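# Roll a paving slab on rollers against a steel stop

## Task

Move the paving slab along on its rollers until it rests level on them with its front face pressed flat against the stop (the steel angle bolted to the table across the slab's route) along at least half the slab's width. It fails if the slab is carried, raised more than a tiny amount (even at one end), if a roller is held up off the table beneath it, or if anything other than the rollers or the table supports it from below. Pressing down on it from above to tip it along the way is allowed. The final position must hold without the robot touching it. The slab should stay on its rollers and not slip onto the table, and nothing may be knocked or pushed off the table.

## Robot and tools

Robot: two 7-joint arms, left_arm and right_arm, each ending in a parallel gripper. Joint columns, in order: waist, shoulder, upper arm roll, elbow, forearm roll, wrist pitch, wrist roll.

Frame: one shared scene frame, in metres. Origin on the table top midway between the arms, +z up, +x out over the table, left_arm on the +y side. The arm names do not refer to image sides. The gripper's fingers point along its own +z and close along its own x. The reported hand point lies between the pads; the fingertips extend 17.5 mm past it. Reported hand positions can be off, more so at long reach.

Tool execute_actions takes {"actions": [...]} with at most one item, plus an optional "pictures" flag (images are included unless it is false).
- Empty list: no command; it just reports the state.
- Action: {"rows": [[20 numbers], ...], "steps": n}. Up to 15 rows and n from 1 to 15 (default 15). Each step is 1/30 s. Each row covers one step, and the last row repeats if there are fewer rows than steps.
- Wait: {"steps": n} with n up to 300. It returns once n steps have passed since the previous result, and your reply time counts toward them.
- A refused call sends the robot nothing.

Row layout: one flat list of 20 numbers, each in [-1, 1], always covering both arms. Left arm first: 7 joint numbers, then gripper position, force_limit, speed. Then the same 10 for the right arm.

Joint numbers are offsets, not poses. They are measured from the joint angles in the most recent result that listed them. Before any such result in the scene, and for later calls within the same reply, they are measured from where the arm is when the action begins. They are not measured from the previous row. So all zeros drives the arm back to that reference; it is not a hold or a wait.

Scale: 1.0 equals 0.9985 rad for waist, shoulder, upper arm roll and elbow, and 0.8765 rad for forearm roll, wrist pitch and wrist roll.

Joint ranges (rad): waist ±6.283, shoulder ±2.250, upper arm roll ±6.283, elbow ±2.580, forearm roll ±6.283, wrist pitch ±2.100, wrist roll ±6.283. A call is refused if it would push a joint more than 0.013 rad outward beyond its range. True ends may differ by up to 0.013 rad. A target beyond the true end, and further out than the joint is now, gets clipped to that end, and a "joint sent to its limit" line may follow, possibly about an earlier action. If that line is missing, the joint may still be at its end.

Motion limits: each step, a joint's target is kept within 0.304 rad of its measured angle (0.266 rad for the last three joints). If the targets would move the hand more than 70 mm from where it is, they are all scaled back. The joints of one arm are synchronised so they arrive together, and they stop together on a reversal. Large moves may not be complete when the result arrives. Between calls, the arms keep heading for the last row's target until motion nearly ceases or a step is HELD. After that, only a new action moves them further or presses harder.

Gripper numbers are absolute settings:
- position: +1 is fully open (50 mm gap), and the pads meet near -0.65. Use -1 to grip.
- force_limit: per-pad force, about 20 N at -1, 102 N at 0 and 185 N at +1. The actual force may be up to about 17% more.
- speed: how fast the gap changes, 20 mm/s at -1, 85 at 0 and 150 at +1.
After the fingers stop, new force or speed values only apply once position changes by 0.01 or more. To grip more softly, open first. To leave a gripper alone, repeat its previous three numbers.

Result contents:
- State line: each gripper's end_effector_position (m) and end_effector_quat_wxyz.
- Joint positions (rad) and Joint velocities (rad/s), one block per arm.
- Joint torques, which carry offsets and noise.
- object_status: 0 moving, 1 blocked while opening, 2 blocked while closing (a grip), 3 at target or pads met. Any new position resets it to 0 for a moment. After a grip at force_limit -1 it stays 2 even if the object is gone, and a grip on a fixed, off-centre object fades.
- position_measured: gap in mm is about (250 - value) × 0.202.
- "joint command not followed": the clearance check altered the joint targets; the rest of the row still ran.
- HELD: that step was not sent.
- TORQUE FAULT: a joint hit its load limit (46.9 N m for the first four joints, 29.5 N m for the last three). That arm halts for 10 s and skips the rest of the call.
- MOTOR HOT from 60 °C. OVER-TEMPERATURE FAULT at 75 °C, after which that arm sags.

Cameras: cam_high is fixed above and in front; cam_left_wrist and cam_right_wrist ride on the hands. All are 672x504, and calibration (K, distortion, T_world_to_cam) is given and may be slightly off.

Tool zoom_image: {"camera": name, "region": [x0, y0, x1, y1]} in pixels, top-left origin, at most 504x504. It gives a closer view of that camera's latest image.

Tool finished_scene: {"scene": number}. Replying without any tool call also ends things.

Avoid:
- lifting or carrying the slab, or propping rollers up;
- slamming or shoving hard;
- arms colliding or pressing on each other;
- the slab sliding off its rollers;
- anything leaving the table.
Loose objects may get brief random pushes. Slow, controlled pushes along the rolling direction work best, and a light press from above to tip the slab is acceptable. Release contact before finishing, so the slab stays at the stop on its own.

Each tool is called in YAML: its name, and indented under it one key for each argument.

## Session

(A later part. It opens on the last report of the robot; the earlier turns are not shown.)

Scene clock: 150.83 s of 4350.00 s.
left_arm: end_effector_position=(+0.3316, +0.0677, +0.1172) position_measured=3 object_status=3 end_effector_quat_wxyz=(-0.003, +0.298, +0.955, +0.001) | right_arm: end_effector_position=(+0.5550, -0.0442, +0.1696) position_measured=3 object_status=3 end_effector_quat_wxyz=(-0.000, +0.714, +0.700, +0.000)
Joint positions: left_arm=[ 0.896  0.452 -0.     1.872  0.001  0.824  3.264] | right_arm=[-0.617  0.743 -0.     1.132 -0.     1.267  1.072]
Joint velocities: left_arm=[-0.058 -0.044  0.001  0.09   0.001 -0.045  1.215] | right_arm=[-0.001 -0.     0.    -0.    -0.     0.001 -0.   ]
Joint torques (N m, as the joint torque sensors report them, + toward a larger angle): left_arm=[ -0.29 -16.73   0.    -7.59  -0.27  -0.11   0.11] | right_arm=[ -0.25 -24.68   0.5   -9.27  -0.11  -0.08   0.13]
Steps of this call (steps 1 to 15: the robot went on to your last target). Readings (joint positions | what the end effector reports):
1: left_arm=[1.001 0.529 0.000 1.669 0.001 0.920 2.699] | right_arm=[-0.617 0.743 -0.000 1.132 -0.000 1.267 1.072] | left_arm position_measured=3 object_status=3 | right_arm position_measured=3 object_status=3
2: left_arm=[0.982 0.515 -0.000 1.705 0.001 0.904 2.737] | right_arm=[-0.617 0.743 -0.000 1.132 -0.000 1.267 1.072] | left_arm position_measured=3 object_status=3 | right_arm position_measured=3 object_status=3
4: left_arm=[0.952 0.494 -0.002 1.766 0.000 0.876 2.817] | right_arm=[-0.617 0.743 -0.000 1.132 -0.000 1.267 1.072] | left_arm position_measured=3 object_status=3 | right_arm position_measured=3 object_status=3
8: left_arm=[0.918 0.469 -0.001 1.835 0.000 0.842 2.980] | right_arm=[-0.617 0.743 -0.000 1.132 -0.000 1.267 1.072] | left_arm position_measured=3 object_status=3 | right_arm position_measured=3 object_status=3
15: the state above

execute_actions:
  actions:
    - {"rows":[[0,0,0,0,0,0,0.3,1,0,0.5,0,0.022,0,0.021,0,-0.05,0,1,0,0.5],[0,0,0,0,0,0,0.4,1,0,0.5,0,0.044,0,0.043,0,-0.1,0,1,0,0.5],[0,0,0,0,0,0,0.5,1,0,0.5,0,0.066,0,0.064,0,-0.15,0,1,0,0.5],[0,0,0,0,0,0,0.6,1,0,0.5,0,0.088,0,0.086,0,-0.2,0,1,0,0.5],[0,0,0,0,0,0,0.7,1,0,0.5,0,0.11,0,0.107,0,-0.25,0,1,0,0.5],[0,0,0,0,0,0,0.859,1,0,0.5,0,0.132,0,0.129,0,-0.3,0,1,0,0.5],[0,0,0,0,0,0,0.859,1,0,0.5,0,0.154,0,0.15,0,-0.35,0,1,0,0.5],[0,0,0,0,0,0,0.859,1,0,0.5,0,0.1758,0,0.1714,0,-0.3959,0,1,0,0.5]],"steps":15}
  pictures: false

execute_actions:
  actions:
    - {"steps":6}

Scene clock: 154.70 s of 4350.00 s.
left_arm: end_effector_position=(+0.3458, +0.0634, +0.1171) position_measured=3 object_status=3 end_effector_quat_wxyz=(-0.003, -0.001, +1.000, +0.002) | right_arm: end_effector_position=(+0.5549, -0.0442, +0.0198) position_measured=3 object_status=3 end_effector_quat_wxyz=(-0.000, +0.714, +0.700, +0.000)
Joint positions: left_arm=[ 0.895  0.452 -0.     1.873  0.001  0.823  3.869] | right_arm=[-0.617  0.916 -0.001  1.304 -0.     0.92   1.072]
Joint velocities: left_arm=[ 0.003  0.002 -0.001 -0.004 -0.     0.     1.216] | right_arm=[ 0.     0.013  0.002 -0.013  0.    -0.02  -0.   ]
Joint torques (N m, as the joint torque sensors report them, + toward a larger angle): left_arm=[ -0.43 -16.43   0.4   -7.12   0.    -0.14   0.03] | right_arm=[ -0.16 -26.02   0.74  -8.19  -0.15  -0.03   0.26]
Steps of this call (steps 1 to 30: the robot went on to your last target; steps 31 to 90: nothing new was sent; then 0.37 s passed at rest; steps 91 to 105: all 15 steps of this action). Readings (joint positions | what the end effector reports):
91: left_arm=[0.891 0.448 -0.000 1.880 0.001 0.820 3.365] | right_arm=[-0.617 0.744 -0.000 1.133 -0.000 1.265 1.072] | left_arm position_measured=3 object_status=3 | right_arm position_measured=3 object_status=3
92: left_arm=[0.891 0.449 -0.000 1.879 0.001 0.820 3.374] | right_arm=[-0.617 0.749 -0.000 1.137 -0.001 1.255 1.072] | left_arm position_measured=3 object_status=3 | right_arm position_measured=3 object_status=3
94: left_arm=[0.893 0.450 -0.000 1.877 0.001 0.821 3.425] | right_arm=[-0.617 0.775 -0.000 1.160 -0.000 1.205 1.072] | left_arm position_measured=3 object_status=3 | right_arm position_measured=3 object_status=3
98: left_arm=[0.894 0.451 -0.000 1.875 0.001 0.823 3.585] | right_arm=[-0.617 0.851 -0.000 1.236 -0.000 1.052 1.072] | left_arm position_measured=3 object_status=3 | right_arm position_measured=3 object_status=3
105: the state above

Scene clock: 154.90 s of 4350.00 s.
left_arm: end_effector_position=(+0.3495, +0.0635, +0.1171) position_measured=3 object_status=3 end_effector_quat_wxyz=(-0.002, -0.074, +0.997, +0.002) | right_arm: end_effector_position=(+0.5551, -0.0441, +0.0190) position_measured=3 object_status=3 end_effector_quat_wxyz=(-0.000, +0.714, +0.700, +0.000)
Joint positions: left_arm=[ 0.896  0.452 -0.     1.872  0.001  0.824  4.017] | right_arm=[-0.617  0.918 -0.     1.303 -0.     0.92   1.072]
Joint velocities: left_arm=[ 0.001  0.    -0.     0.001  0.     0.003  0.028] | right_arm=[ 0.     0.003  0.001 -0.     0.    -0.    -0.   ]
Joint torques (N m, as the joint torque sensors report them, + toward a larger angle): left_arm=[  0.36 -16.81   0.42  -7.33  -0.06  -0.31   0.11] | right_arm=[ -0.03 -25.16   0.48  -7.56  -0.1   -0.14   0.21]
Steps of this call (steps 1 to 6: the robot went on to your last target). Readings (joint positions | what the end effector reports):
1: left_arm=[0.896 0.452 -0.000 1.873 0.001 0.823 3.910] | right_arm=[-0.617 0.917 -0.001 1.304 -0.000 0.920 1.072] | left_arm position_measured=3 object_status=3 | right_arm position_measured=3 object_status=3
2: left_arm=[0.896 0.452 -0.000 1.873 0.001 0.823 3.949] | right_arm=[-0.617 0.917 -0.001 1.304 -0.000 0.920 1.072] | left_arm position_measured=3 object_status=3 | right_arm position_measured=3 object_status=3
4: left_arm=[0.896 0.452 -0.000 1.872 0.001 0.824 4.003] | right_arm=[-0.617 0.918 -0.000 1.303 -0.000 0.920 1.072] | left_arm position_measured=3 object_status=3 | right_arm position_measured=3 object_status=3
6: the state above
camera_calibration (this result's frames):
cam_left_wrist: T_world_to_cam=[[-0.988201, -0.153158, 0.00102646, 0.356953], [-0.152862, 0.986666, 0.0558804, 0.0102096], [-0.00957131, 0.0550642, -0.998437, 0.283575], [0, 0, 0, 1]] pos_world=[0.357016, 0.0289819, 0.282195]
cam_right_wrist: T_world_to_cam=[[0.0111014, 0.999805, 0.0163352, 0.0318238], [0.9995, -0.0106114, -0.0297842, -0.51224], [-0.029605, 0.0166577, -0.999423, 0.197282], [0, 0, 0, 1]] pos_world=[0.517471, -0.0405395, 0.181392]

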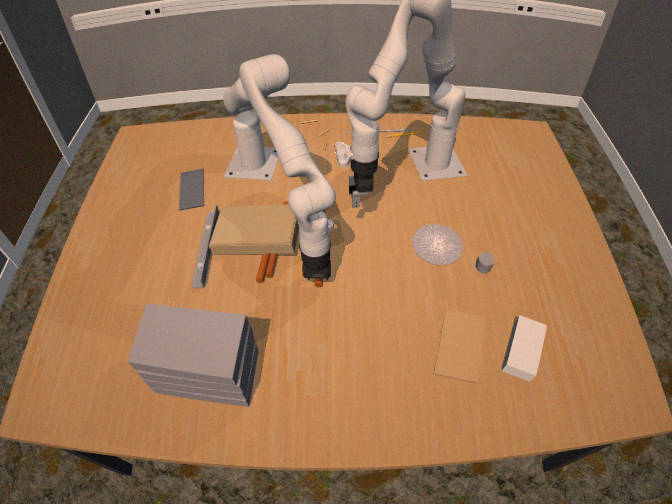

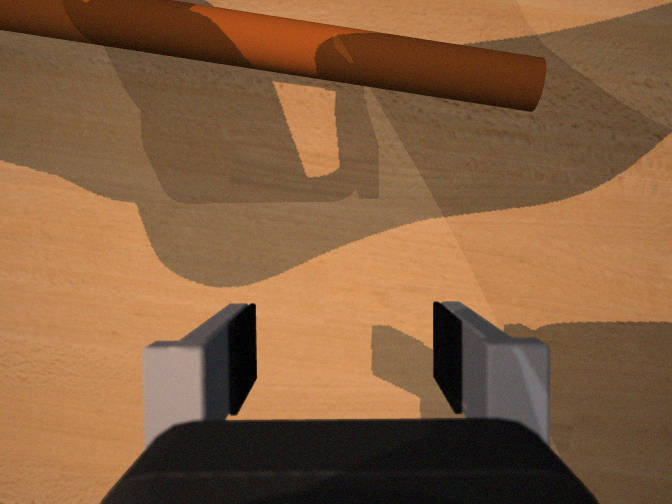

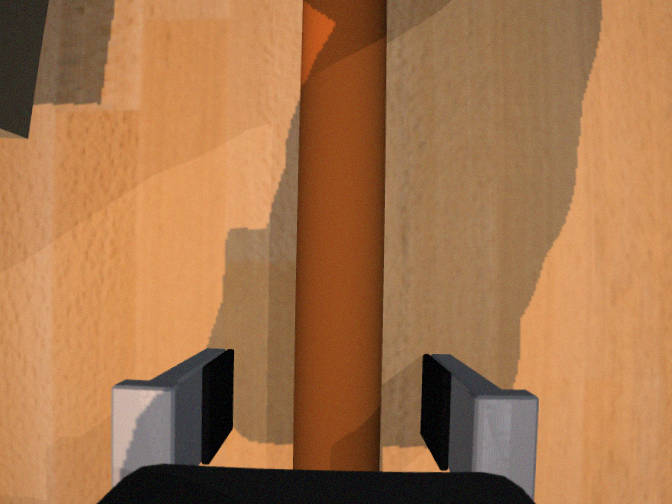

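execute_actions:
  actions:
    - {"rows":[[0,0,0,0,0,0,0,1,0,0.5,0,0,0,0,0,0,0,-1,-0.4,0.5],[0,0,0,0,0,0,0,1,0,0.5,0,0,0,0,0,0,0,-1,-0.4,0.5],[0,0,0,0,0,0,0,1,0,0.5,0,0,0,0,0,0,0,-1,-0.4,0.5],[0,0,0,0,0,0,0,1,0,0.5,0,0,0,0,0,0,0,-1,-0.4,0.5],[0,0,0,0,0,0,0,1,0,0.5,0,0,0,0,0,0,0,-1,-0.4,0.5],[0,0,0,0,0,0,0,1,0,0.5,0,0,0,0,0,0,0,-1,-0.4,0.5],[0,0,0,0,0,0,0,1,0,0.5,0,0,0,0,0,0,0,-1,-0.4,0.5],[0,0,0,0,0,0,0,1,0,0.5,0,0,0,0,0,0,0,-1,-0.4,0.5],[0,0,0,0,0,0,0,1,0,0.5,0,-0.1297,0,-0.0928,0,0.2539,0,-1,-0.4,0.5]],"steps":15}
  pictures: false

execute_actions:
  actions:
    - {"steps":12}

Scene clock: 159.63 s of 4350.00 s.
left_arm: end_effector_position=(+0.3495, +0.0635, +0.1171) position_measured=3 object_status=3 end_effector_quat_wxyz=(-0.002, -0.074, +0.997, +0.002) | right_arm: end_effector_position=(+0.5571, -0.0430, +0.0938) position_measured=148 object_status=2 end_effector_quat_wxyz=(-0.000, +0.714, +0.700, +0.001)
Joint positions: left_arm=[ 0.896  0.452 -0.     1.872  0.001  0.824  4.017] | right_arm=[-0.617  0.821 -0.001  1.235 -0.001  1.083  1.072]
Joint velocities: left_arm=[-0.     0.    -0.     0.    -0.    -0.001  0.001] | right_arm=[ 0.001 -0.504  0.003 -0.416 -0.001  0.92  -0.   ]
Joint torques (N m, as the joint torque sensors report them, + toward a larger angle): left_arm=[  0.07 -16.82   0.38  -7.32  -0.11  -0.2    0.2 ] | right_arm=[ -0.15 -19.3   -0.06  -6.62  -0.56   0.04   0.1 ]
Steps of this call (steps 1 to 30: the robot went on to your last target; steps 31 to 90: nothing new was sent; then 1.23 s passed at rest; steps 91 to 105: all 15 steps of this action). Readings (joint positions | what the end effector reports):
91: left_arm=[0.896 0.452 -0.000 1.872 0.001 0.824 4.017] | right_arm=[-0.617 0.918 -0.001 1.303 -0.000 0.920 1.072] | left_arm position_measured=3 object_status=3 | right_arm position_measured=17 object_status=0
92: left_arm=[0.896 0.452 -0.000 1.872 0.001 0.824 4.017] | right_arm=[-0.617 0.918 -0.001 1.303 -0.000 0.920 1.072] | left_arm position_measured=3 object_status=3 | right_arm position_measured=37 object_status=0
94: left_arm=[0.896 0.452 -0.000 1.872 0.001 0.824 4.017] | right_arm=[-0.617 0.918 -0.000 1.303 -0.000 0.920 1.072] | left_arm position_measured=3 object_status=3 | right_arm position_measured=75 object_status=0
98: left_arm=[0.896 0.452 -0.000 1.872 0.001 0.824 4.017] | right_arm=[-0.617 0.918 -0.001 1.303 -0.001 0.920 1.072] | left_arm position_measured=3 object_status=3 | right_arm position_measured=148 object_status=0
105: the state above

Scene clock: 160.03 s of 4350.00 s.
left_arm: end_effector_position=(+0.3495, +0.0635, +0.1171) position_measured=3 object_status=3 end_effector_quat_wxyz=(-0.002, -0.074, +0.997, +0.002) | right_arm: end_effector_position=(+0.5550, -0.0442, +0.1197) position_measured=148 object_status=2 end_effector_quat_wxyz=(-0.000, +0.714, +0.700, +0.000)
Joint positions: left_arm=[ 0.896  0.452 -0.     1.872  0.001  0.824  4.017] | right_arm=[-0.617  0.789 -0.     1.211 -0.     1.142  1.072]
Joint velocities: left_arm=[-0.    -0.     0.001 -0.001  0.     0.001  0.   ] | right_arm=[ 0.    -0.003  0.     0.    -0.    -0.    -0.   ]
Joint torques (N m, as the joint torque sensors report them, + toward a larger angle): left_arm=[ -0.15 -16.85   0.36  -7.52   0.14  -0.31   0.02] | right_arm=[  0.01 -24.92   0.08  -9.02  -0.29   0.01   0.23]
Steps of this call (steps 1 to 12: the robot went on to your last target). Readings (joint positions | what the end effector reports):
1: left_arm=[0.896 0.452 -0.000 1.872 0.001 0.824 4.017] | right_arm=[-0.617 0.807 -0.000 1.223 -0.001 1.110 1.072] | left_arm position_measured=3 object_status=3 | right_arm position_measured=148 object_status=2
2: left_arm=[0.896 0.452 -0.000 1.872 0.001 0.824 4.017] | right_arm=[-0.617 0.797 -0.000 1.214 -0.001 1.129 1.072] | left_arm position_measured=3 object_status=3 | right_arm position_measured=148 object_status=2
4: left_arm=[0.896 0.452 -0.000 1.872 0.001 0.824 4.017] | right_arm=[-0.617 0.791 -0.000 1.209 -0.001 1.141 1.072] | left_arm position_measured=3 object_status=3 | right_arm position_measured=148 object_status=2
8: left_arm=[0.896 0.452 -0.000 1.872 0.001 0.824 4.017] | right_arm=[-0.617 0.789 -0.000 1.211 -0.000 1.142 1.072] | left_arm position_measured=3 object_status=3 | right_arm position_measured=148 object_status=2
12: the state above
camera_calibration (this result's frames):
cam_left_wrist: T_world_to_cam=[[-0.988201, -0.153158, 0.00102468, 0.356954], [-0.152862, 0.986667, 0.0558779, 0.0102113], [-0.00956916, 0.0550619, -0.998437, 0.283575], [0, 0, 0, 1]] pos_world=[0.357017, 0.028981, 0.282195]
cam_right_wrist: T_world_to_cam=[[0.0109724, 0.999811, 0.0160626, 0.0303588], [0.999485, -0.0104816, -0.0303247, -0.50903], [-0.0301506, 0.016387, -0.999411, 0.298207], [0, 0, 0, 1]] pos_world=[0.517426, -0.0405752, 0.282107]

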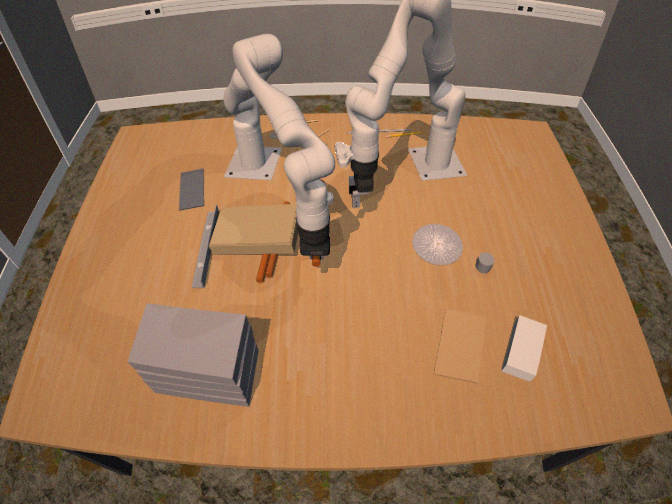

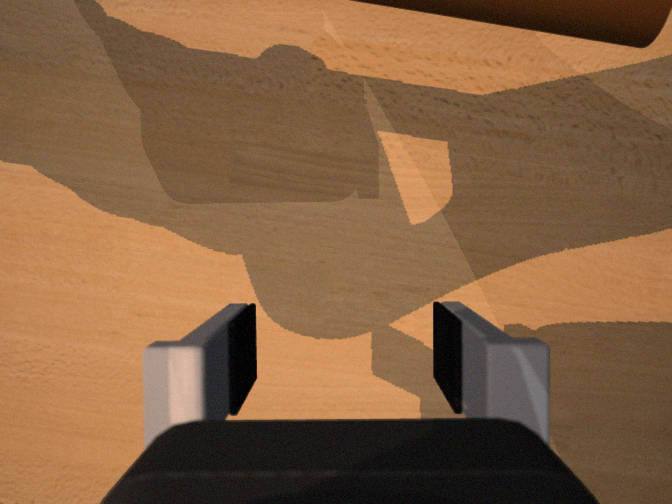

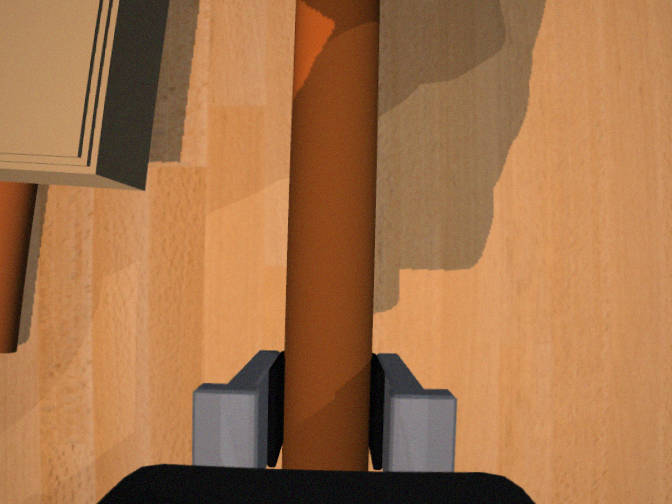

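execute_actions:
  actions:
    - {"rows":[[0,0,0,0,0,0,0,1,0,0.5,0.04,-0.01,0,0.019,0,-0.011,0.047,-1,-0.4,0.5],[0,0,0,0,0,0,0,1,0,0.5,0.08,-0.019,0,0.038,0,-0.022,0.093,-1,-0.4,0.5],[0,0,0,0,0,0,0,1,0,0.5,0.12,-0.029,0,0.057,0,-0.033,0.14,-1,-0.4,0.5],[0,0,0,0,0,0,0,1,0,0.5,0.16,-0.038,0,0.076,0,-0.044,0.186,-1,-0.4,0.5],[0,0,0,0,0,0,0,1,0,0.5,0.2,-0.048,0,0.095,0,-0.054,0.232,-1,-0.4,0.5],[0,0,0,0,0,0,0,1,0,0.5,0.24,-0.057,0,0.114,0,-0.065,0.279,-1,-0.4,0.5],[0,0,0,0,0,0,0,1,0,0.5,0.28,-0.066,0,0.133,0,-0.076,0.325,-1,-0.4,0.5],[0,0,0,0,0,0,0,1,0,0.5,0.32,-0.076,0,0.152,0,-0.087,0.372,-1,-0.4,0.5],[0,0,0,0,0,0,0,1,0,0.5,0.36,-0.085,0,0.171,0,-0.098,0.418,-1,-0.4,0.5],[0.02,0.04,0,-0.08,0,0.045,0,1,0,0.5,0.4,-0.095,0,0.19,0,-0.109,0.465,-1,-0.4,0.5],[0.04,0.08,0,-0.16,0,0.09,0,1,0,0.5,0.44,-0.104,0,0.209,0,-0.12,0.511,-1,-0.4,0.5],[0.06,0.12,0,-0.24,0,0.135,0,1,0,0.5,0.4944,-0.1174,0,0.2349,0,-0.1343,0.5747,-1,-0.4,0.5]],"steps":15}
  pictures: false

execute_actions:
  actions:
    - {"steps":15}
  pictures: false

Scene clock: 165.67 s of 4350.00 s.
left_arm: end_effector_position=(+0.3599, +0.0412, +0.1169) position_measured=3 object_status=3 end_effector_quat_wxyz=(-0.004, -0.063, +0.998, +0.004) | right_arm: end_effector_position=(+0.5733, -0.2280, +0.1206) position_measured=148 object_status=2 end_effector_quat_wxyz=(+0.000, +0.713, +0.701, +0.001)
Joint positions: left_arm=[ 0.918  0.498 -0.001  1.789  0.     0.865  4.017] | right_arm=[-0.299  0.713 -0.001  1.361 -0.001  1.066  1.392]
Joint velocities: left_arm=[ 0.233  0.47  -0.002 -0.915 -0.001  0.448 -0.   ] | right_arm=[ 0.793 -0.187  0.003  0.379  0.001 -0.19   0.824]
Joint torques (N m, as the joint torque sensors report them, + toward a larger angle): left_arm=[  0.74 -16.83   1.04  -8.42   0.13  -0.67   0.01] | right_arm=[  0.11 -23.18   0.29  -8.34  -0.49   0.2    0.23]
Steps of this call (steps 1 to 30: the robot went on to your last target; steps 31 to 90: nothing new was sent; then 2.13 s passed at rest; steps 91 to 105: all 15 steps of this action). Readings (joint positions | what the end effector reports):
91: left_arm=[0.896 0.452 -0.000 1.872 0.001 0.824 4.017] | right_arm=[-0.616 0.788 -0.001 1.211 -0.001 1.142 1.072] | left_arm position_measured=3 object_status=3 | right_arm position_measured=148 object_status=2
92: left_arm=[0.896 0.452 -0.000 1.872 0.001 0.824 4.017] | right_arm=[-0.610 0.786 -0.003 1.214 -0.002 1.140 1.077] | left_arm position_measured=3 object_status=3 | right_arm position_measured=148 object_status=2
94: left_arm=[0.896 0.452 -0.000 1.872 0.001 0.824 4.017] | right_arm=[-0.581 0.779 -0.005 1.227 -0.003 1.134 1.104] | left_arm position_measured=3 object_status=3 | right_arm position_measured=148 object_status=2
98: left_arm=[0.896 0.452 -0.000 1.872 0.001 0.824 4.017] | right_arm=[-0.482 0.756 -0.001 1.273 -0.001 1.110 1.206] | left_arm position_measured=3 object_status=3 | right_arm position_measured=148 object_status=2
105: the state above

Scene clock: 166.17 s of 4350.00 s.
left_arm: end_effector_position=(+0.3785, -0.0020, +0.1217) position_measured=3 object_status=3 end_effector_quat_wxyz=(-0.002, -0.044, +0.999, +0.001) | right_arm: end_effector_position=(+0.5553, -0.3237, +0.1198) position_measured=148 object_status=2 end_effector_quat_wxyz=(-0.000, +0.710, +0.704, +0.000)
Joint positions: left_arm=[ 0.955  0.571 -0.     1.633  0.001  0.942  4.017] | right_arm=[-0.125  0.672 -0.001  1.445 -0.     1.024  1.575]
Joint velocities: left_arm=[ 0.003  0.006 -0.    -0.001 -0.    -0.002 -0.   ] | right_arm=[ 0.012 -0.004  0.002  0.     0.001 -0.     0.   ]
Joint torques (N m, as the joint torque sensors report them, + toward a larger angle): left_arm=[  0.27 -20.22   0.47  -7.88  -0.08  -0.04   0.13] | right_arm=[ -0.26 -22.85   0.18  -8.5   -0.03   0.12   0.3 ]
Steps of this call (steps 1 to 15: the robot went on to your last target). Readings (joint positions | what the end effector reports):
1: left_arm=[0.927 0.515 -0.001 1.756 0.000 0.881 4.017] | right_arm=[-0.272 0.707 -0.001 1.373 -0.001 1.060 1.420] | left_arm position_measured=3 object_status=3 | right_arm position_measured=148 object_status=2
2: left_arm=[0.934 0.530 -0.000 1.723 0.001 0.897 4.017] | right_arm=[-0.245 0.701 -0.001 1.386 -0.000 1.053 1.448] | left_arm position_measured=3 object_status=3 | right_arm position_measured=148 object_status=2
4: left_arm=[0.946 0.552 0.000 1.672 0.001 0.922 4.017] | right_arm=[-0.193 0.688 -0.000 1.411 -0.000 1.041 1.503] | left_arm position_measured=3 object_status=3 | right_arm position_measured=148 object_status=2
8: left_arm=[0.954 0.567 0.001 1.635 0.001 0.941 4.017] | right_arm=[-0.132 0.674 0.004 1.443 0.001 1.026 1.571] | left_arm position_measured=3 object_status=3 | right_arm position_measured=148 object_status=2
15: the state above

execute_actions:
  actions:
    - {"rows":[[0.014,0.03,0,-0.058,0,0.032,0,1,0,0.5,0,0,0,0,0,0,0,-1,-0.4,0.5],[0.028,0.059,0,-0.116,0,0.064,0,1,0,0.5,0,0,0,0,0,0,0,-1,-0.4,0.5],[0.042,0.088,0,-0.174,0,0.096,0,1,0,0.5,0,0,0,0,0,0,0,-1,-0.4,0.5],[0.056,0.118,0,-0.233,0,0.129,0,1,0,0.5,0,0,0,0,0,0,0,-1,-0.4,0.5],[0.07,0.147,0,-0.291,0,0.161,0,1,0,0.5,0,0,0,0,0,0,0,-1,-0.4,0.5],[0.084,0.177,0,-0.349,0,0.193,0,1,0,0.5,0,0,0,0,0,0,0,-1,-0.4,0.5],[0.098,0.206,0,-0.407,0,0.225,0,1,0,0.5,0,0,0,0,0,0,0,-1,-0.4,0.5],[0.112,0.236,0,-0.465,0,0.257,0,1,0,0.5,0,0,0,0,0,0,0,-1,-0.4,0.5],[0.126,0.265,0,-0.523,0,0.289,0,1,0,0.5,0,0,0,0,0,0,0,-1,-0.4,0.5],[0.1401,0.2946,0,-0.5814,0,0.3216,0,1,0,0.5,0,0,0,0,0,0,0,-1,-0.4,0.5]],"steps":15}
  pictures: false

execute_actions:
  actions:
    - {"steps":15}

Scene clock: 169.07 s of 4350.00 s.
left_arm: end_effector_position=(+0.3991, -0.1208, +0.1159) position_measured=3 object_status=3 end_effector_quat_wxyz=(-0.007, +0.013, +1.000, +0.007) | right_arm: end_effector_position=(+0.5553, -0.3237, +0.1198) position_measured=148 object_status=2 end_effector_quat_wxyz=(-0.000, +0.710, +0.704, +0.000)
Joint positions: left_arm=[1.07  0.813 0.001 1.174 0.001 1.174 4.017] | right_arm=[-0.125  0.672 -0.001  1.445 -0.     1.024  1.575]
Joint velocities: left_arm=[ 0.219  0.444 -0.    -1.079 -0.001  0.451  0.001] | right_arm=[-0.     0.     0.001 -0.     0.     0.001  0.   ]
Joint torques (N m, as the joint torque sensors report them, + toward a larger angle): left_arm=[ -0.35 -26.2   -0.07  -8.41  -0.21   0.28   0.26] | right_arm=[  0.02 -22.95   0.26  -8.35  -0.07   0.29   0.23]
Steps of this call (steps 1 to 15: the robot went on to your last target; steps 16 to 72: nothing new was sent; steps 73 to 87: all 15 steps of this action). Readings (joint positions | what the end effector reports):
73: left_arm=[0.956 0.573 -0.000 1.632 0.001 0.942 4.017] | right_arm=[-0.124 0.672 -0.000 1.445 -0.000 1.024 1.575] | left_arm position_measured=3 object_status=3 | right_arm position_measured=148 object_status=2
74: left_arm=[0.958 0.576 -0.001 1.626 0.000 0.945 4.017] | right_arm=[-0.125 0.672 -0.000 1.445 -0.000 1.024 1.575] | left_arm position_measured=3 object_status=3 | right_arm position_measured=148 object_status=2
76: left_arm=[0.965 0.592 -0.001 1.599 0.000 0.959 4.017] | right_arm=[-0.125 0.672 -0.001 1.445 -0.001 1.024 1.575] | left_arm position_measured=3 object_status=3 | right_arm position_measured=148 object_status=2
80: left_arm=[0.995 0.656 -0.001 1.476 0.000 1.018 4.017] | right_arm=[-0.125 0.672 -0.001 1.445 -0.000 1.024 1.575] | left_arm position_measured=3 object_status=3 | right_arm position_measured=148 object_status=2
87: the state above

Scene clock: 169.57 s of 4350.00 s.
left_arm: end_effector_position=(+0.4041, -0.1525, +0.1200) position_measured=3 object_status=3 end_effector_quat_wxyz=(-0.000, +0.026, +1.000, -0.000) | right_arm: end_effector_position=(+0.5553, -0.3237, +0.1198) position_measured=148 object_status=2 end_effector_quat_wxyz=(-0.000, +0.710, +0.704, +0.000)
Joint positions: left_arm=[ 1.095  0.865 -0.     1.052  0.001  1.224  4.017] | right_arm=[-0.125  0.672 -0.001  1.445 -0.     1.024  1.575]
Joint velocities: left_arm=[ 0.002  0.004  0.    -0.     0.     0.     0.   ] | right_arm=[-0.  0. -0.  0.  0. -0. -0.]
Joint torques (N m, as the joint torque sensors report them, + toward a larger angle): left_arm=[  0.39 -26.16   0.67  -9.44  -0.14  -0.33   0.03] | right_arm=[ -0.11 -22.9    0.36  -8.36  -0.18   0.13  -0.12]
Steps of this call (steps 1 to 15: the robot went on to your last target). Readings (joint positions | what the end effector reports):
1: left_arm=[1.076 0.826 0.001 1.141 0.001 1.188 4.017] | right_arm=[-0.125 0.672 -0.001 1.445 -0.000 1.024 1.575] | left_arm position_measured=3 object_status=3 | right_arm position_measured=148 object_status=2
2: left_arm=[1.082 0.838 0.001 1.112 0.001 1.199 4.017] | right_arm=[-0.125 0.672 -0.001 1.445 -0.000 1.024 1.575] | left_arm position_measured=3 object_status=3 | right_arm position_measured=148 object_status=2
4: left_arm=[1.090 0.853 0.001 1.073 0.001 1.215 4.017] | right_arm=[-0.125 0.672 -0.001 1.445 -0.000 1.024 1.575] | left_arm position_measured=3 object_status=3 | right_arm position_measured=148 object_status=2
8: left_arm=[1.094 0.861 0.000 1.054 0.001 1.223 4.017] | right_arm=[-0.125 0.672 -0.001 1.445 -0.000 1.024 1.575] | left_arm position_measured=3 object_status=3 | right_arm position_measured=148 object_status=2
15: the state above
camera_calibration (this result's frames):
cam_left_wrist: T_world_to_cam=[[-0.998941, 0.0458988, -0.00320295, 0.412996], [0.0456788, 0.997678, 0.0505141, 0.153668], [0.00551405, 0.0503143, -0.998718, 0.292068], [0, 0, 0, 1]] pos_world=[0.403928, -0.186963, 0.285254]
cam_right_wrist: T_world_to_cam=[[-0.000401573, 0.99987, 0.0161201, 0.316119], [0.999551, 0.000884471, -0.0299603, -0.508677], [-0.0299707, 0.0161008, -0.999421, 0.302674], [0, 0, 0, 1]] pos_world=[0.517646, -0.320501, 0.282163]

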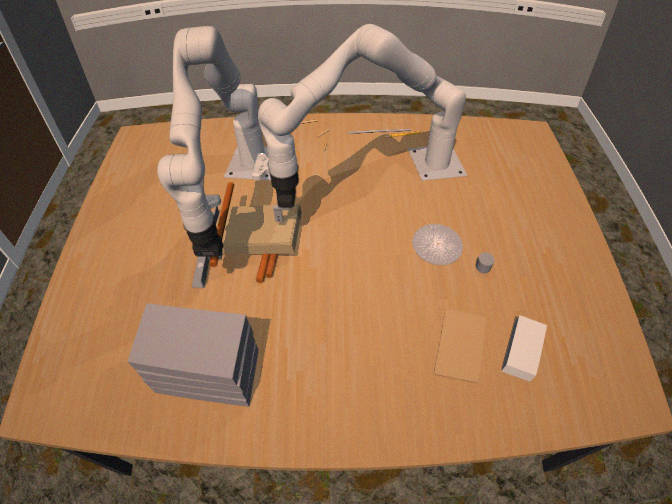

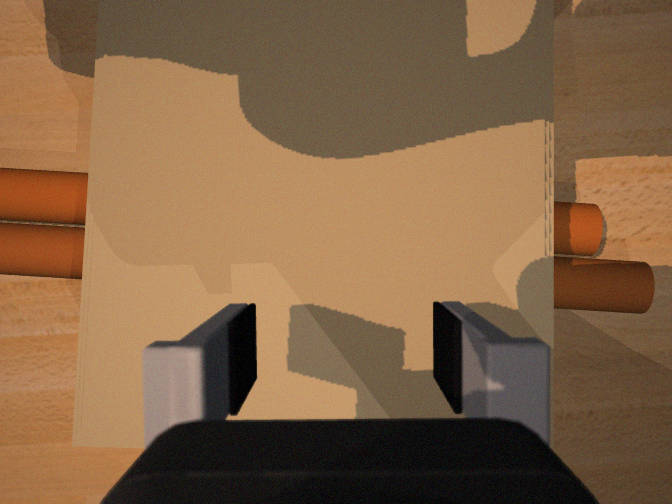

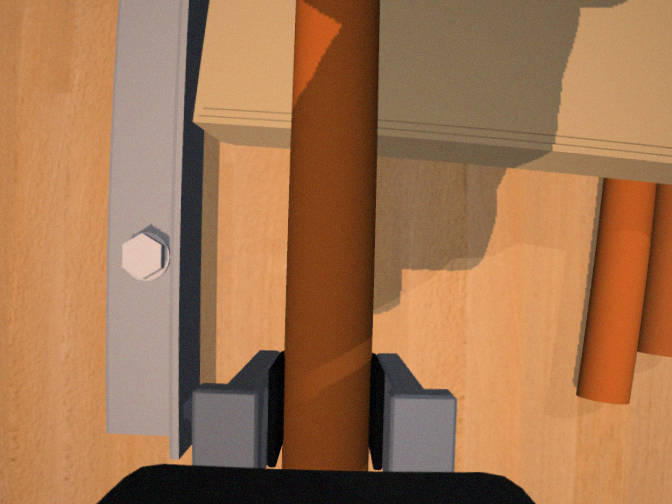

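execute_actions:
  actions:
    - {"rows":[[0,0.01,0,0.012,0,-0.025,0,1,0,0.5,0,0,0,0,0,0,0,-1,-0.4,0.5],[0,0.02,0,0.024,0,-0.05,0,1,0,0.5,0,0,0,0,0,0,0,-1,-0.4,0.5],[0,0.026,0,0.03,0,-0.064,0,1,0,0.5,0,0,0,0,0,0,0,-1,-0.4,0.5],[0,0.03,0,0.035,0,-0.074,0,1,0,0.5,0,0,0,0,0,0,0,-1,-0.4,0.5],[0,0.033,0,0.039,0,-0.082,0,1,0,0.5,0,0,0,0,0,0,0,-1,-0.4,0.5],[0,0.036,0,0.042,0,-0.089,0,1,0,0.5,0,0,0,0,0,0,0,-1,-0.4,0.5],[0,0.039,0,0.046,0,-0.096,0,1,0,0.5,0,0,0,0,0,0,0,-1,-0.4,0.5],[0,0.042,0,0.049,0,-0.103,0,1,0,0.5,0,0,0,0,0,0,0,-1,-0.4,0.5],[0,0.045,0,0.052,0,-0.11,0,1,0,0.5,0,0,0,0,0,0,0,-1,-0.4,0.5],[0,0.048,0,0.056,0,-0.117,0,1,0,0.5,0,0,0,0,0,0,0,-1,-0.4,0.5],[0,0.0508,0,0.059,0,-0.1245,0,1,0,0.5,0,0,0,0,0,0,0,-1,-0.4,0.5]],"steps":15}
  pictures: false

execute_actions:
  actions:
    - {"steps":8}

Scene clock: 176.53 s of 4350.00 s.
left_arm: end_effector_position=(+0.4059, -0.1583, +0.0899) position_measured=3 object_status=3 end_effector_quat_wxyz=(+0.006, +0.027, +1.000, -0.011) | right_arm: end_effector_position=(+0.5553, -0.3237, +0.1198) position_measured=148 object_status=2 end_effector_quat_wxyz=(-0.000, +0.710, +0.704, +0.000)
Joint positions: left_arm=[1.096 0.891 0.002 1.104 0.002 1.122 4.016] | right_arm=[-0.125  0.672 -0.001  1.445 -0.     1.024  1.575]
Joint velocities: left_arm=[-0.003 -0.004  0.001  0.009  0.002 -0.008 -0.002] | right_arm=[ 0.  0.  0. -0.  0.  0. -0.]
Joint torques (N m, as the joint torque sensors report them, + toward a larger angle): left_arm=[-0.38 -6.01 -0.47 -3.74 -0.69 -3.84  0.19] | right_arm=[  0.04 -22.94   0.02  -8.2   -0.12   0.15   0.08]
Steps of this call (steps 1 to 15: the robot went on to your last target; steps 16 to 90: nothing new was sent; then 3.47 s passed at rest; steps 91 to 105: all 15 steps of this action). Readings (joint positions | what the end effector reports):
91: left_arm=[1.095 0.866 -0.000 1.053 0.001 1.222 4.017] | right_arm=[-0.125 0.672 -0.001 1.445 -0.000 1.024 1.575] | left_arm position_measured=3 object_status=3 | right_arm position_measured=148 object_status=2
92: left_arm=[1.095 0.870 0.000 1.057 0.001 1.213 4.017] | right_arm=[-0.125 0.672 -0.001 1.445 -0.000 1.024 1.575] | left_arm position_measured=3 object_status=3 | right_arm position_measured=148 object_status=2
94: left_arm=[1.095 0.883 0.000 1.073 0.001 1.184 4.017] | right_arm=[-0.125 0.672 -0.001 1.445 -0.000 1.024 1.575] | left_arm position_measured=3 object_status=3 | right_arm position_measured=148 object_status=2
98: left_arm=[1.096 0.895 0.001 1.092 0.001 1.145 4.017] | right_arm=[-0.125 0.672 -0.001 1.445 -0.000 1.024 1.575] | left_arm position_measured=3 object_status=3 | right_arm position_measured=148 object_status=2
105: the state above

Scene clock: 176.80 s of 4350.00 s.
left_arm: end_effector_position=(+0.4059, -0.1583, +0.0899) position_measured=3 object_status=3 end_effector_quat_wxyz=(+0.006, +0.027, +1.000, -0.011) | right_arm: end_effector_position=(+0.5553, -0.3237, +0.1198) position_measured=148 object_status=2 end_effector_quat_wxyz=(-0.000, +0.710, +0.704, +0.000)
Joint positions: left_arm=[1.096 0.89  0.002 1.105 0.002 1.121 4.016] | right_arm=[-0.125  0.672 -0.001  1.445 -0.     1.024  1.575]
Joint velocities: left_arm=[-0.     0.     0.     0.     0.    -0.001 -0.001] | right_arm=[ 0.  0.  0.  0. -0. -0.  0.]
Joint torques (N m, as the joint torque sensors report them, + toward a larger angle): left_arm=[-0.56 -6.22 -0.85 -3.89 -0.85 -3.88  0.58] | right_arm=[ -0.27 -22.79  -0.02  -8.66  -0.12   0.06  -0.01]
Steps of this call (steps 1 to 8: the robot went on to your last target). Readings (joint positions | what the end effector reports):
1: left_arm=[1.096 0.890 0.002 1.104 0.002 1.122 4.016] | right_arm=[-0.125 0.672 -0.001 1.445 -0.000 1.024 1.575] | left_arm position_measured=3 object_status=3 | right_arm position_measured=148 object_status=2
2: left_arm=[1.096 0.890 0.002 1.105 0.002 1.122 4.016] | right_arm=[-0.125 0.672 -0.001 1.445 -0.000 1.024 1.575] | left_arm position_measured=3 object_status=3 | right_arm position_measured=148 object_status=2
4: left_arm=[1.096 0.890 0.002 1.105 0.002 1.121 4.016] | right_arm=[-0.125 0.672 -0.001 1.445 -0.000 1.024 1.575] | left_arm position_measured=3 object_status=3 | right_arm position_measured=148 object_status=2
8: the state above
camera_calibration (this result's frames):
cam_left_wrist: T_world_to_cam=[[-0.998727, 0.0475847, -0.0167066, 0.416381], [0.0470769, 0.998453, 0.0295754, 0.162335], [0.0180881, 0.0287513, -0.999423, 0.253822], [0, 0, 0, 1]] pos_world=[0.403617, -0.189195, 0.255831]
cam_right_wrist: T_world_to_cam=[[-0.000403009, 0.99987, 0.0161198, 0.31612], [0.999551, 0.000885819, -0.0299555, -0.508679], [-0.0299659, 0.0161005, -0.999421, 0.302672], [0, 0, 0, 1]] pos_world=[0.517648, -0.320501, 0.282163]

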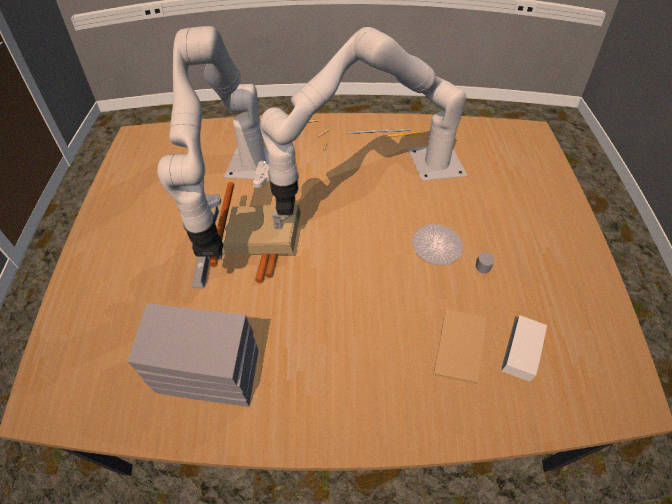

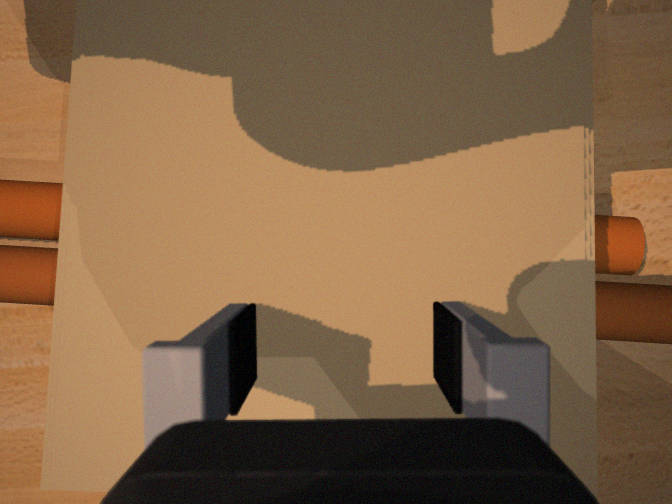

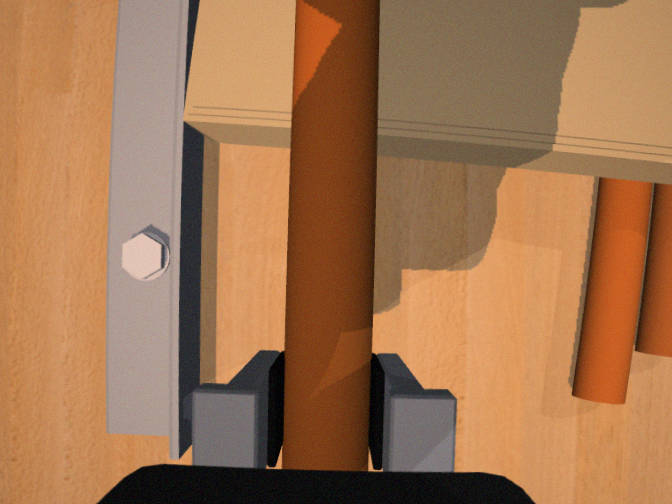

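execute_actions:
  actions:
    - {"rows":[[-0.001,0.025,0,0.012,0,-0.013,-0.001,1,0,0.5,0,0,0,0,0,0,0,-1,-0.4,0.5],[-0.003,0.024,0,0.018,0,-0.019,-0.003,1,0,0.5,0,0,0,0,0,0,0,-1,-0.4,0.5],[-0.004,0.023,0,0.024,0,-0.025,-0.004,1,0,0.5,0,0,0,0,0,0,0,-1,-0.4,0.5],[-0.005,0.022,0,0.03,0,-0.031,-0.005,1,0,0.5,0,0,0,0,0,0,0,-1,-0.4,0.5],[-0.006,0.021,0,0.036,0,-0.037,-0.006,1,0,0.5,0,0,0,0,0,0,0,-1,-0.4,0.5],[-0.008,0.0205,0,0.042,0,-0.043,-0.008,1,0,0.5,0,0,0,0,0,0,0,-1,-0.4,0.5],[-0.009,0.02,0,0.049,0,-0.049,-0.009,1,0,0.5,0,0,0,0,0,0,0,-1,-0.4,0.5],[-0.01,0.019,0,0.055,0,-0.055,-0.01,1,0,0.5,0,0,0,0,0,0,0,-1,-0.4,0.5],[-0.012,0.018,0,0.061,0,-0.061,-0.011,1,0,0.5,0,0,0,0,0,0,0,-1,-0.4,0.5],[-0.0129,0.0174,0,0.0672,0,-0.0672,-0.0125,1,0,0.5,0,0,0,0,0,0,0,-1,-0.4,0.5]],"steps":15}
  pictures: false

execute_actions:
  actions:
    - {"steps":8}

Scene clock: 186.20 s of 4350.00 s.
left_arm: end_effector_position=(+0.4057, -0.1571, +0.0896) position_measured=3 object_status=3 end_effector_quat_wxyz=(+0.011, +0.028, +0.999, -0.024) | right_arm: end_effector_position=(+0.5553, -0.3237, +0.1198) position_measured=148 object_status=2 end_effector_quat_wxyz=(-0.000, +0.710, +0.704, +0.000)
Joint positions: left_arm=[1.087 0.869 0.008 1.156 0.008 1.066 4.005] | right_arm=[-0.125  0.672 -0.001  1.445 -0.     1.024  1.575]
Joint velocities: left_arm=[-0.001 -0.004  0.     0.007  0.    -0.01  -0.   ] | right_arm=[ 0.    -0.    -0.001 -0.     0.     0.    -0.   ]
Joint torques (N m, as the joint torque sensors report them, + toward a larger angle): left_arm=[-2.33  5.38 -4.03  3.27 -2.91 -1.83  0.34] | right_arm=[  0.27 -22.66   0.17  -8.16  -0.09   0.02   0.  ]
Steps of this call (steps 1 to 15: the robot went on to your last target; steps 16 to 90: nothing new was sent; then 5.90 s passed at rest; steps 91 to 105: all 15 steps of this action). Readings (joint positions | what the end effector reports):
91: left_arm=[1.096 0.890 0.002 1.105 0.002 1.121 4.016] | right_arm=[-0.125 0.672 -0.001 1.445 -0.000 1.024 1.575] | left_arm position_measured=3 object_status=3 | right_arm position_measured=148 object_status=2
92: left_arm=[1.095 0.889 0.003 1.108 0.003 1.118 4.015] | right_arm=[-0.125 0.672 -0.001 1.445 -0.000 1.024 1.575] | left_arm position_measured=3 object_status=3 | right_arm position_measured=148 object_status=2
94: left_arm=[1.093 0.886 0.004 1.116 0.004 1.109 4.013] | right_arm=[-0.125 0.672 -0.001 1.445 -0.000 1.024 1.575] | left_arm position_measured=3 object_status=3 | right_arm position_measured=148 object_status=2
98: left_arm=[1.089 0.877 0.006 1.136 0.007 1.088 4.009] | right_arm=[-0.125 0.672 -0.001 1.445 -0.000 1.024 1.575] | left_arm position_measured=3 object_status=3 | right_arm position_measured=148 object_status=2
105: the state above

Scene clock: 186.47 s of 4350.00 s.
left_arm: end_effector_position=(+0.4057, -0.1571, +0.0896) position_measured=3 object_status=3 end_effector_quat_wxyz=(+0.011, +0.028, +0.999, -0.024) | right_arm: end_effector_position=(+0.5553, -0.3237, +0.1198) position_measured=148 object_status=2 end_effector_quat_wxyz=(-0.000, +0.710, +0.704, +0.000)
Joint positions: left_arm=[1.087 0.868 0.008 1.156 0.008 1.065 4.005] | right_arm=[-0.125  0.672 -0.001  1.445 -0.     1.024  1.575]
Joint velocities: left_arm=[ 0.     0.     0.001  0.    -0.     0.002 -0.001] | right_arm=[ 0.  0. -0. -0.  0.  0.  0.]
Joint torques (N m, as the joint torque sensors report them, + toward a larger angle): left_arm=[-2.69  5.28 -3.76  3.59 -3.06 -1.94  0.3 ] | right_arm=[ -0.11 -22.79   0.1   -8.43   0.1    0.09   0.1 ]
Steps of this call (steps 1 to 8: the robot went on to your last target). Readings (joint positions | what the end effector reports):
1: left_arm=[1.087 0.868 0.008 1.156 0.008 1.066 4.005] | right_arm=[-0.125 0.672 -0.001 1.445 -0.000 1.024 1.575] | left_arm position_measured=3 object_status=3 | right_arm position_measured=148 object_status=2
2: left_arm=[1.087 0.868 0.008 1.156 0.008 1.066 4.005] | right_arm=[-0.125 0.672 -0.001 1.445 -0.000 1.024 1.575] | left_arm position_measured=3 object_status=3 | right_arm position_measured=148 object_status=2
4: left_arm=[1.087 0.868 0.008 1.156 0.008 1.065 4.005] | right_arm=[-0.125 0.672 -0.001 1.445 -0.000 1.024 1.575] | left_arm position_measured=3 object_status=3 | right_arm position_measured=148 object_status=2
8: the state above
camera_calibration (this result's frames):
cam_left_wrist: T_world_to_cam=[[-0.998407, 0.0499687, -0.0262053, 0.417218], [0.0499016, 0.998749, 0.00320726, 0.162426], [0.0263328, 0.00189446, -0.999651, 0.245991], [0, 0, 0, 1]] pos_world=[0.401971, -0.183536, 0.256317]
cam_right_wrist: T_world_to_cam=[[-0.000404335, 0.99987, 0.0161195, 0.31612], [0.999551, 0.00088706, -0.0299508, -0.508682], [-0.0299612, 0.0161002, -0.999421, 0.302669], [0, 0, 0, 1]] pos_world=[0.51765, -0.320501, 0.282163]

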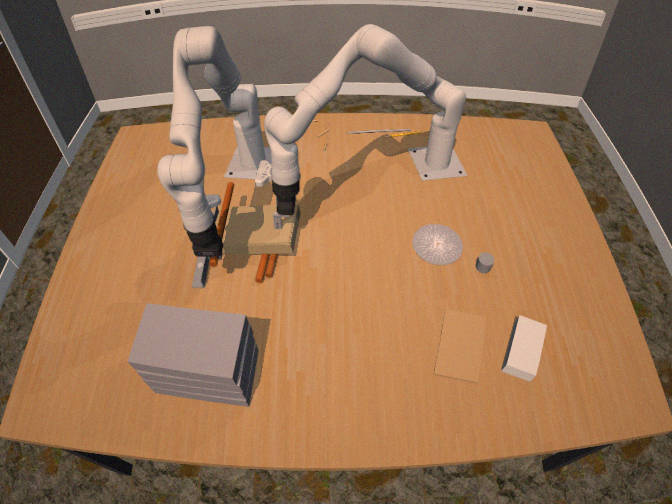

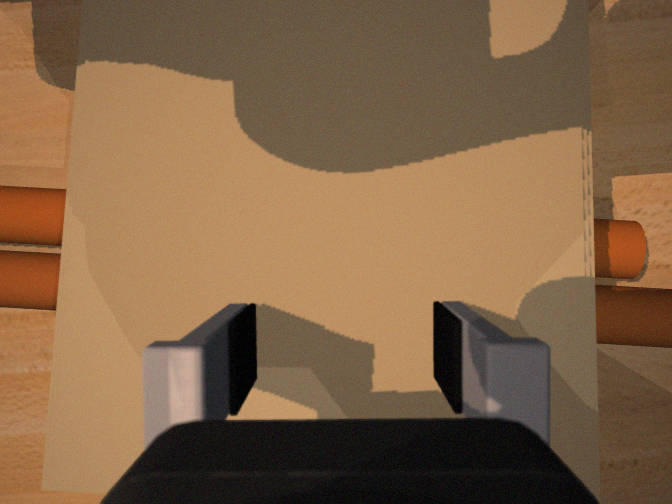

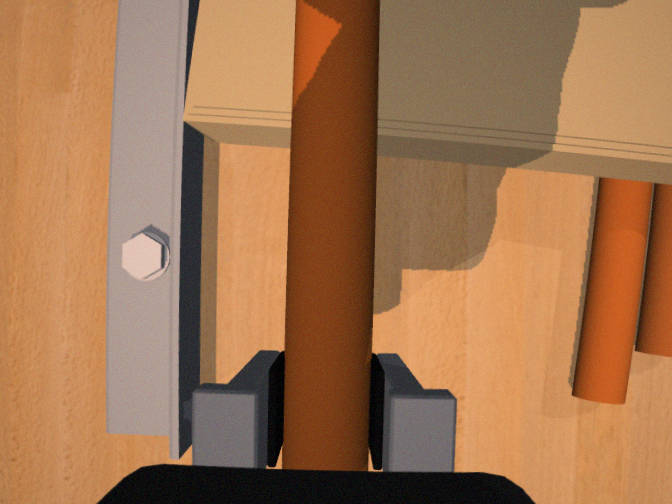

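execute_actions:
  actions:
    - {"rows":[[-0.002,0.034,-0.002,0,-0.002,0.02,0,1,0,0.5,0,0,0,0,0,0,0,-1,-0.4,0.5],[0,0.03,-0.004,-0.017,-0.004,0.045,0,1,0,0.5,0,0,0,0,0,0,0,-1,-0.4,0.5],[0.002,0.026,-0.006,-0.034,-0.006,0.07,0,1,0,0.5,0,0,0,0,0,0,0,-1,-0.4,0.5],[0.004,0.022,-0.008,-0.051,-0.009,0.095,0,1,0,0.5,0,0,0,0,0,0,0,-1,-0.4,0.5],[0.006,0.018,-0.008,-0.068,-0.009,0.12,0,1,0,0.5,0,0,0,0,0,0,0,-1,-0.4,0.5],[0.008,0.013,-0.008,-0.086,-0.009,0.1426,0,1,0,0.5,0,0,0,0,0,0,0,-1,-0.4,0.5],[0.008,0.013,-0.008,-0.086,-0.009,0.1426,0,1,0,0.5,0,0,0,0,0,0,0,-1,-0.4,0.5],[0.008,0.013,-0.008,-0.086,-0.009,0.1426,0,1,0,0.5,0,0,0,0,0,0,0,-1,-0.4,0.5],[0.008,0.013,-0.008,-0.086,-0.009,0.1426,0,1,0,0.5,0,0,0,0,0,0,0,-1,-0.4,0.5],[-0.0141,-0.032,-0.008,0.0089,-0.009,0.0864,-0.0115,1,0,0.5,0,0,0,0,0,0,0,-1,-0.4,0.5]],"steps":15}
  pictures: false

execute_actions:
  actions:
    - {"steps":10}
  pictures: false

Scene clock: 194.80 s of 4350.00 s.
left_arm: end_effector_position=(+0.4071, -0.1392, +0.1100) position_measured=3 object_status=3 end_effector_quat_wxyz=(+0.003, +0.027, +1.000, -0.004) | right_arm: end_effector_position=(+0.5553, -0.3237, +0.1198) position_measured=148 object_status=2 end_effector_quat_wxyz=(-0.000, +0.710, +0.704, +0.000)
Joint positions: left_arm=[1.078 0.844 0.    1.131 0.    1.156 3.998] | right_arm=[-0.125  0.672 -0.001  1.445 -0.     1.024  1.575]
Joint velocities: left_arm=[-0.09  -0.14  -0.019  0.52  -0.011 -0.228 -0.049] | right_arm=[ 0.     0.    -0.001  0.001  0.    -0.    -0.   ]
Joint torques (N m, as the joint torque sensors report them, + toward a larger angle): left_arm=[  1.46 -22.54   0.95  -8.32   0.28  -0.23   0.11] | right_arm=[  0.14 -22.87   0.19  -8.49  -0.07   0.1    0.06]
Steps of this call (steps 1 to 15: the robot went on to your last target; steps 16 to 90: nothing new was sent; then 4.83 s passed at rest; steps 91 to 105: all 15 steps of this action). Readings (joint positions | what the end effector reports):
91: left_arm=[1.087 0.868 0.008 1.156 0.008 1.066 4.005] | right_arm=[-0.125 0.672 -0.001 1.445 -0.000 1.024 1.575] | left_arm position_measured=3 object_status=3 | right_arm position_measured=148 object_status=2
92: left_arm=[1.087 0.869 0.008 1.151 0.008 1.072 4.005] | right_arm=[-0.125 0.672 -0.001 1.445 -0.000 1.024 1.575] | left_arm position_measured=3 object_status=3 | right_arm position_measured=148 object_status=2
94: left_arm=[1.089 0.875 0.006 1.134 0.006 1.097 4.005] | right_arm=[-0.125 0.672 -0.001 1.445 -0.000 1.024 1.575] | left_arm position_measured=3 object_status=3 | right_arm position_measured=148 object_status=2
98: left_arm=[1.093 0.879 0.000 1.086 0.001 1.172 4.005] | right_arm=[-0.125 0.672 -0.001 1.445 -0.000 1.024 1.575] | left_arm position_measured=3 object_status=3 | right_arm position_measured=148 object_status=2
105: the state above

Scene clock: 195.13 s of 4350.00 s.
left_arm: end_effector_position=(+0.4039, -0.1299, +0.1043) position_measured=3 object_status=3 end_effector_quat_wxyz=(-0.001, +0.025, +1.000, +0.000) | right_arm: end_effector_position=(+0.5553, -0.3237, +0.1198) position_measured=148 object_status=2 end_effector_quat_wxyz=(-0.000, +0.710, +0.704, +0.000)
Joint positions: left_arm=[1.073 0.837 0.    1.165 0.    1.141 3.995] | right_arm=[-0.125  0.672 -0.001  1.445 -0.     1.024  1.575]
Joint velocities: left_arm=[-0.001 -0.005 -0.001 -0.     0.     0.    -0.   ] | right_arm=[-0. -0.  0. -0.  0.  0.  0.]
Joint torques (N m, as the joint torque sensors report them, + toward a larger angle): left_arm=[  0.11 -25.34   0.66  -9.04  -0.21  -0.27  -0.04] | right_arm=[  0.17 -23.15   0.06  -8.33   0.01   0.28   0.02]
Steps of this call (steps 1 to 10: the robot went on to your last target). Readings (joint positions | what the end effector reports):
1: left_arm=[1.075 0.840 -0.000 1.147 -0.000 1.149 3.996] | right_arm=[-0.125 0.672 -0.001 1.445 -0.000 1.024 1.575] | left_arm position_measured=3 object_status=3 | right_arm position_measured=148 object_status=2
2: left_arm=[1.074 0.839 -0.001 1.157 -0.000 1.145 3.996] | right_arm=[-0.125 0.672 -0.001 1.445 -0.000 1.024 1.575] | left_arm position_measured=3 object_status=3 | right_arm position_measured=148 object_status=2
4: left_arm=[1.073 0.839 -0.000 1.164 0.000 1.142 3.995] | right_arm=[-0.125 0.672 -0.001 1.445 -0.000 1.024 1.575] | left_arm position_measured=3 object_status=3 | right_arm position_measured=148 object_status=2
8: left_arm=[1.073 0.837 0.000 1.165 0.000 1.141 3.995] | right_arm=[-0.125 0.672 -0.001 1.445 -0.000 1.024 1.575] | left_arm position_measured=3 object_status=3 | right_arm position_measured=148 object_status=2
10: the state above


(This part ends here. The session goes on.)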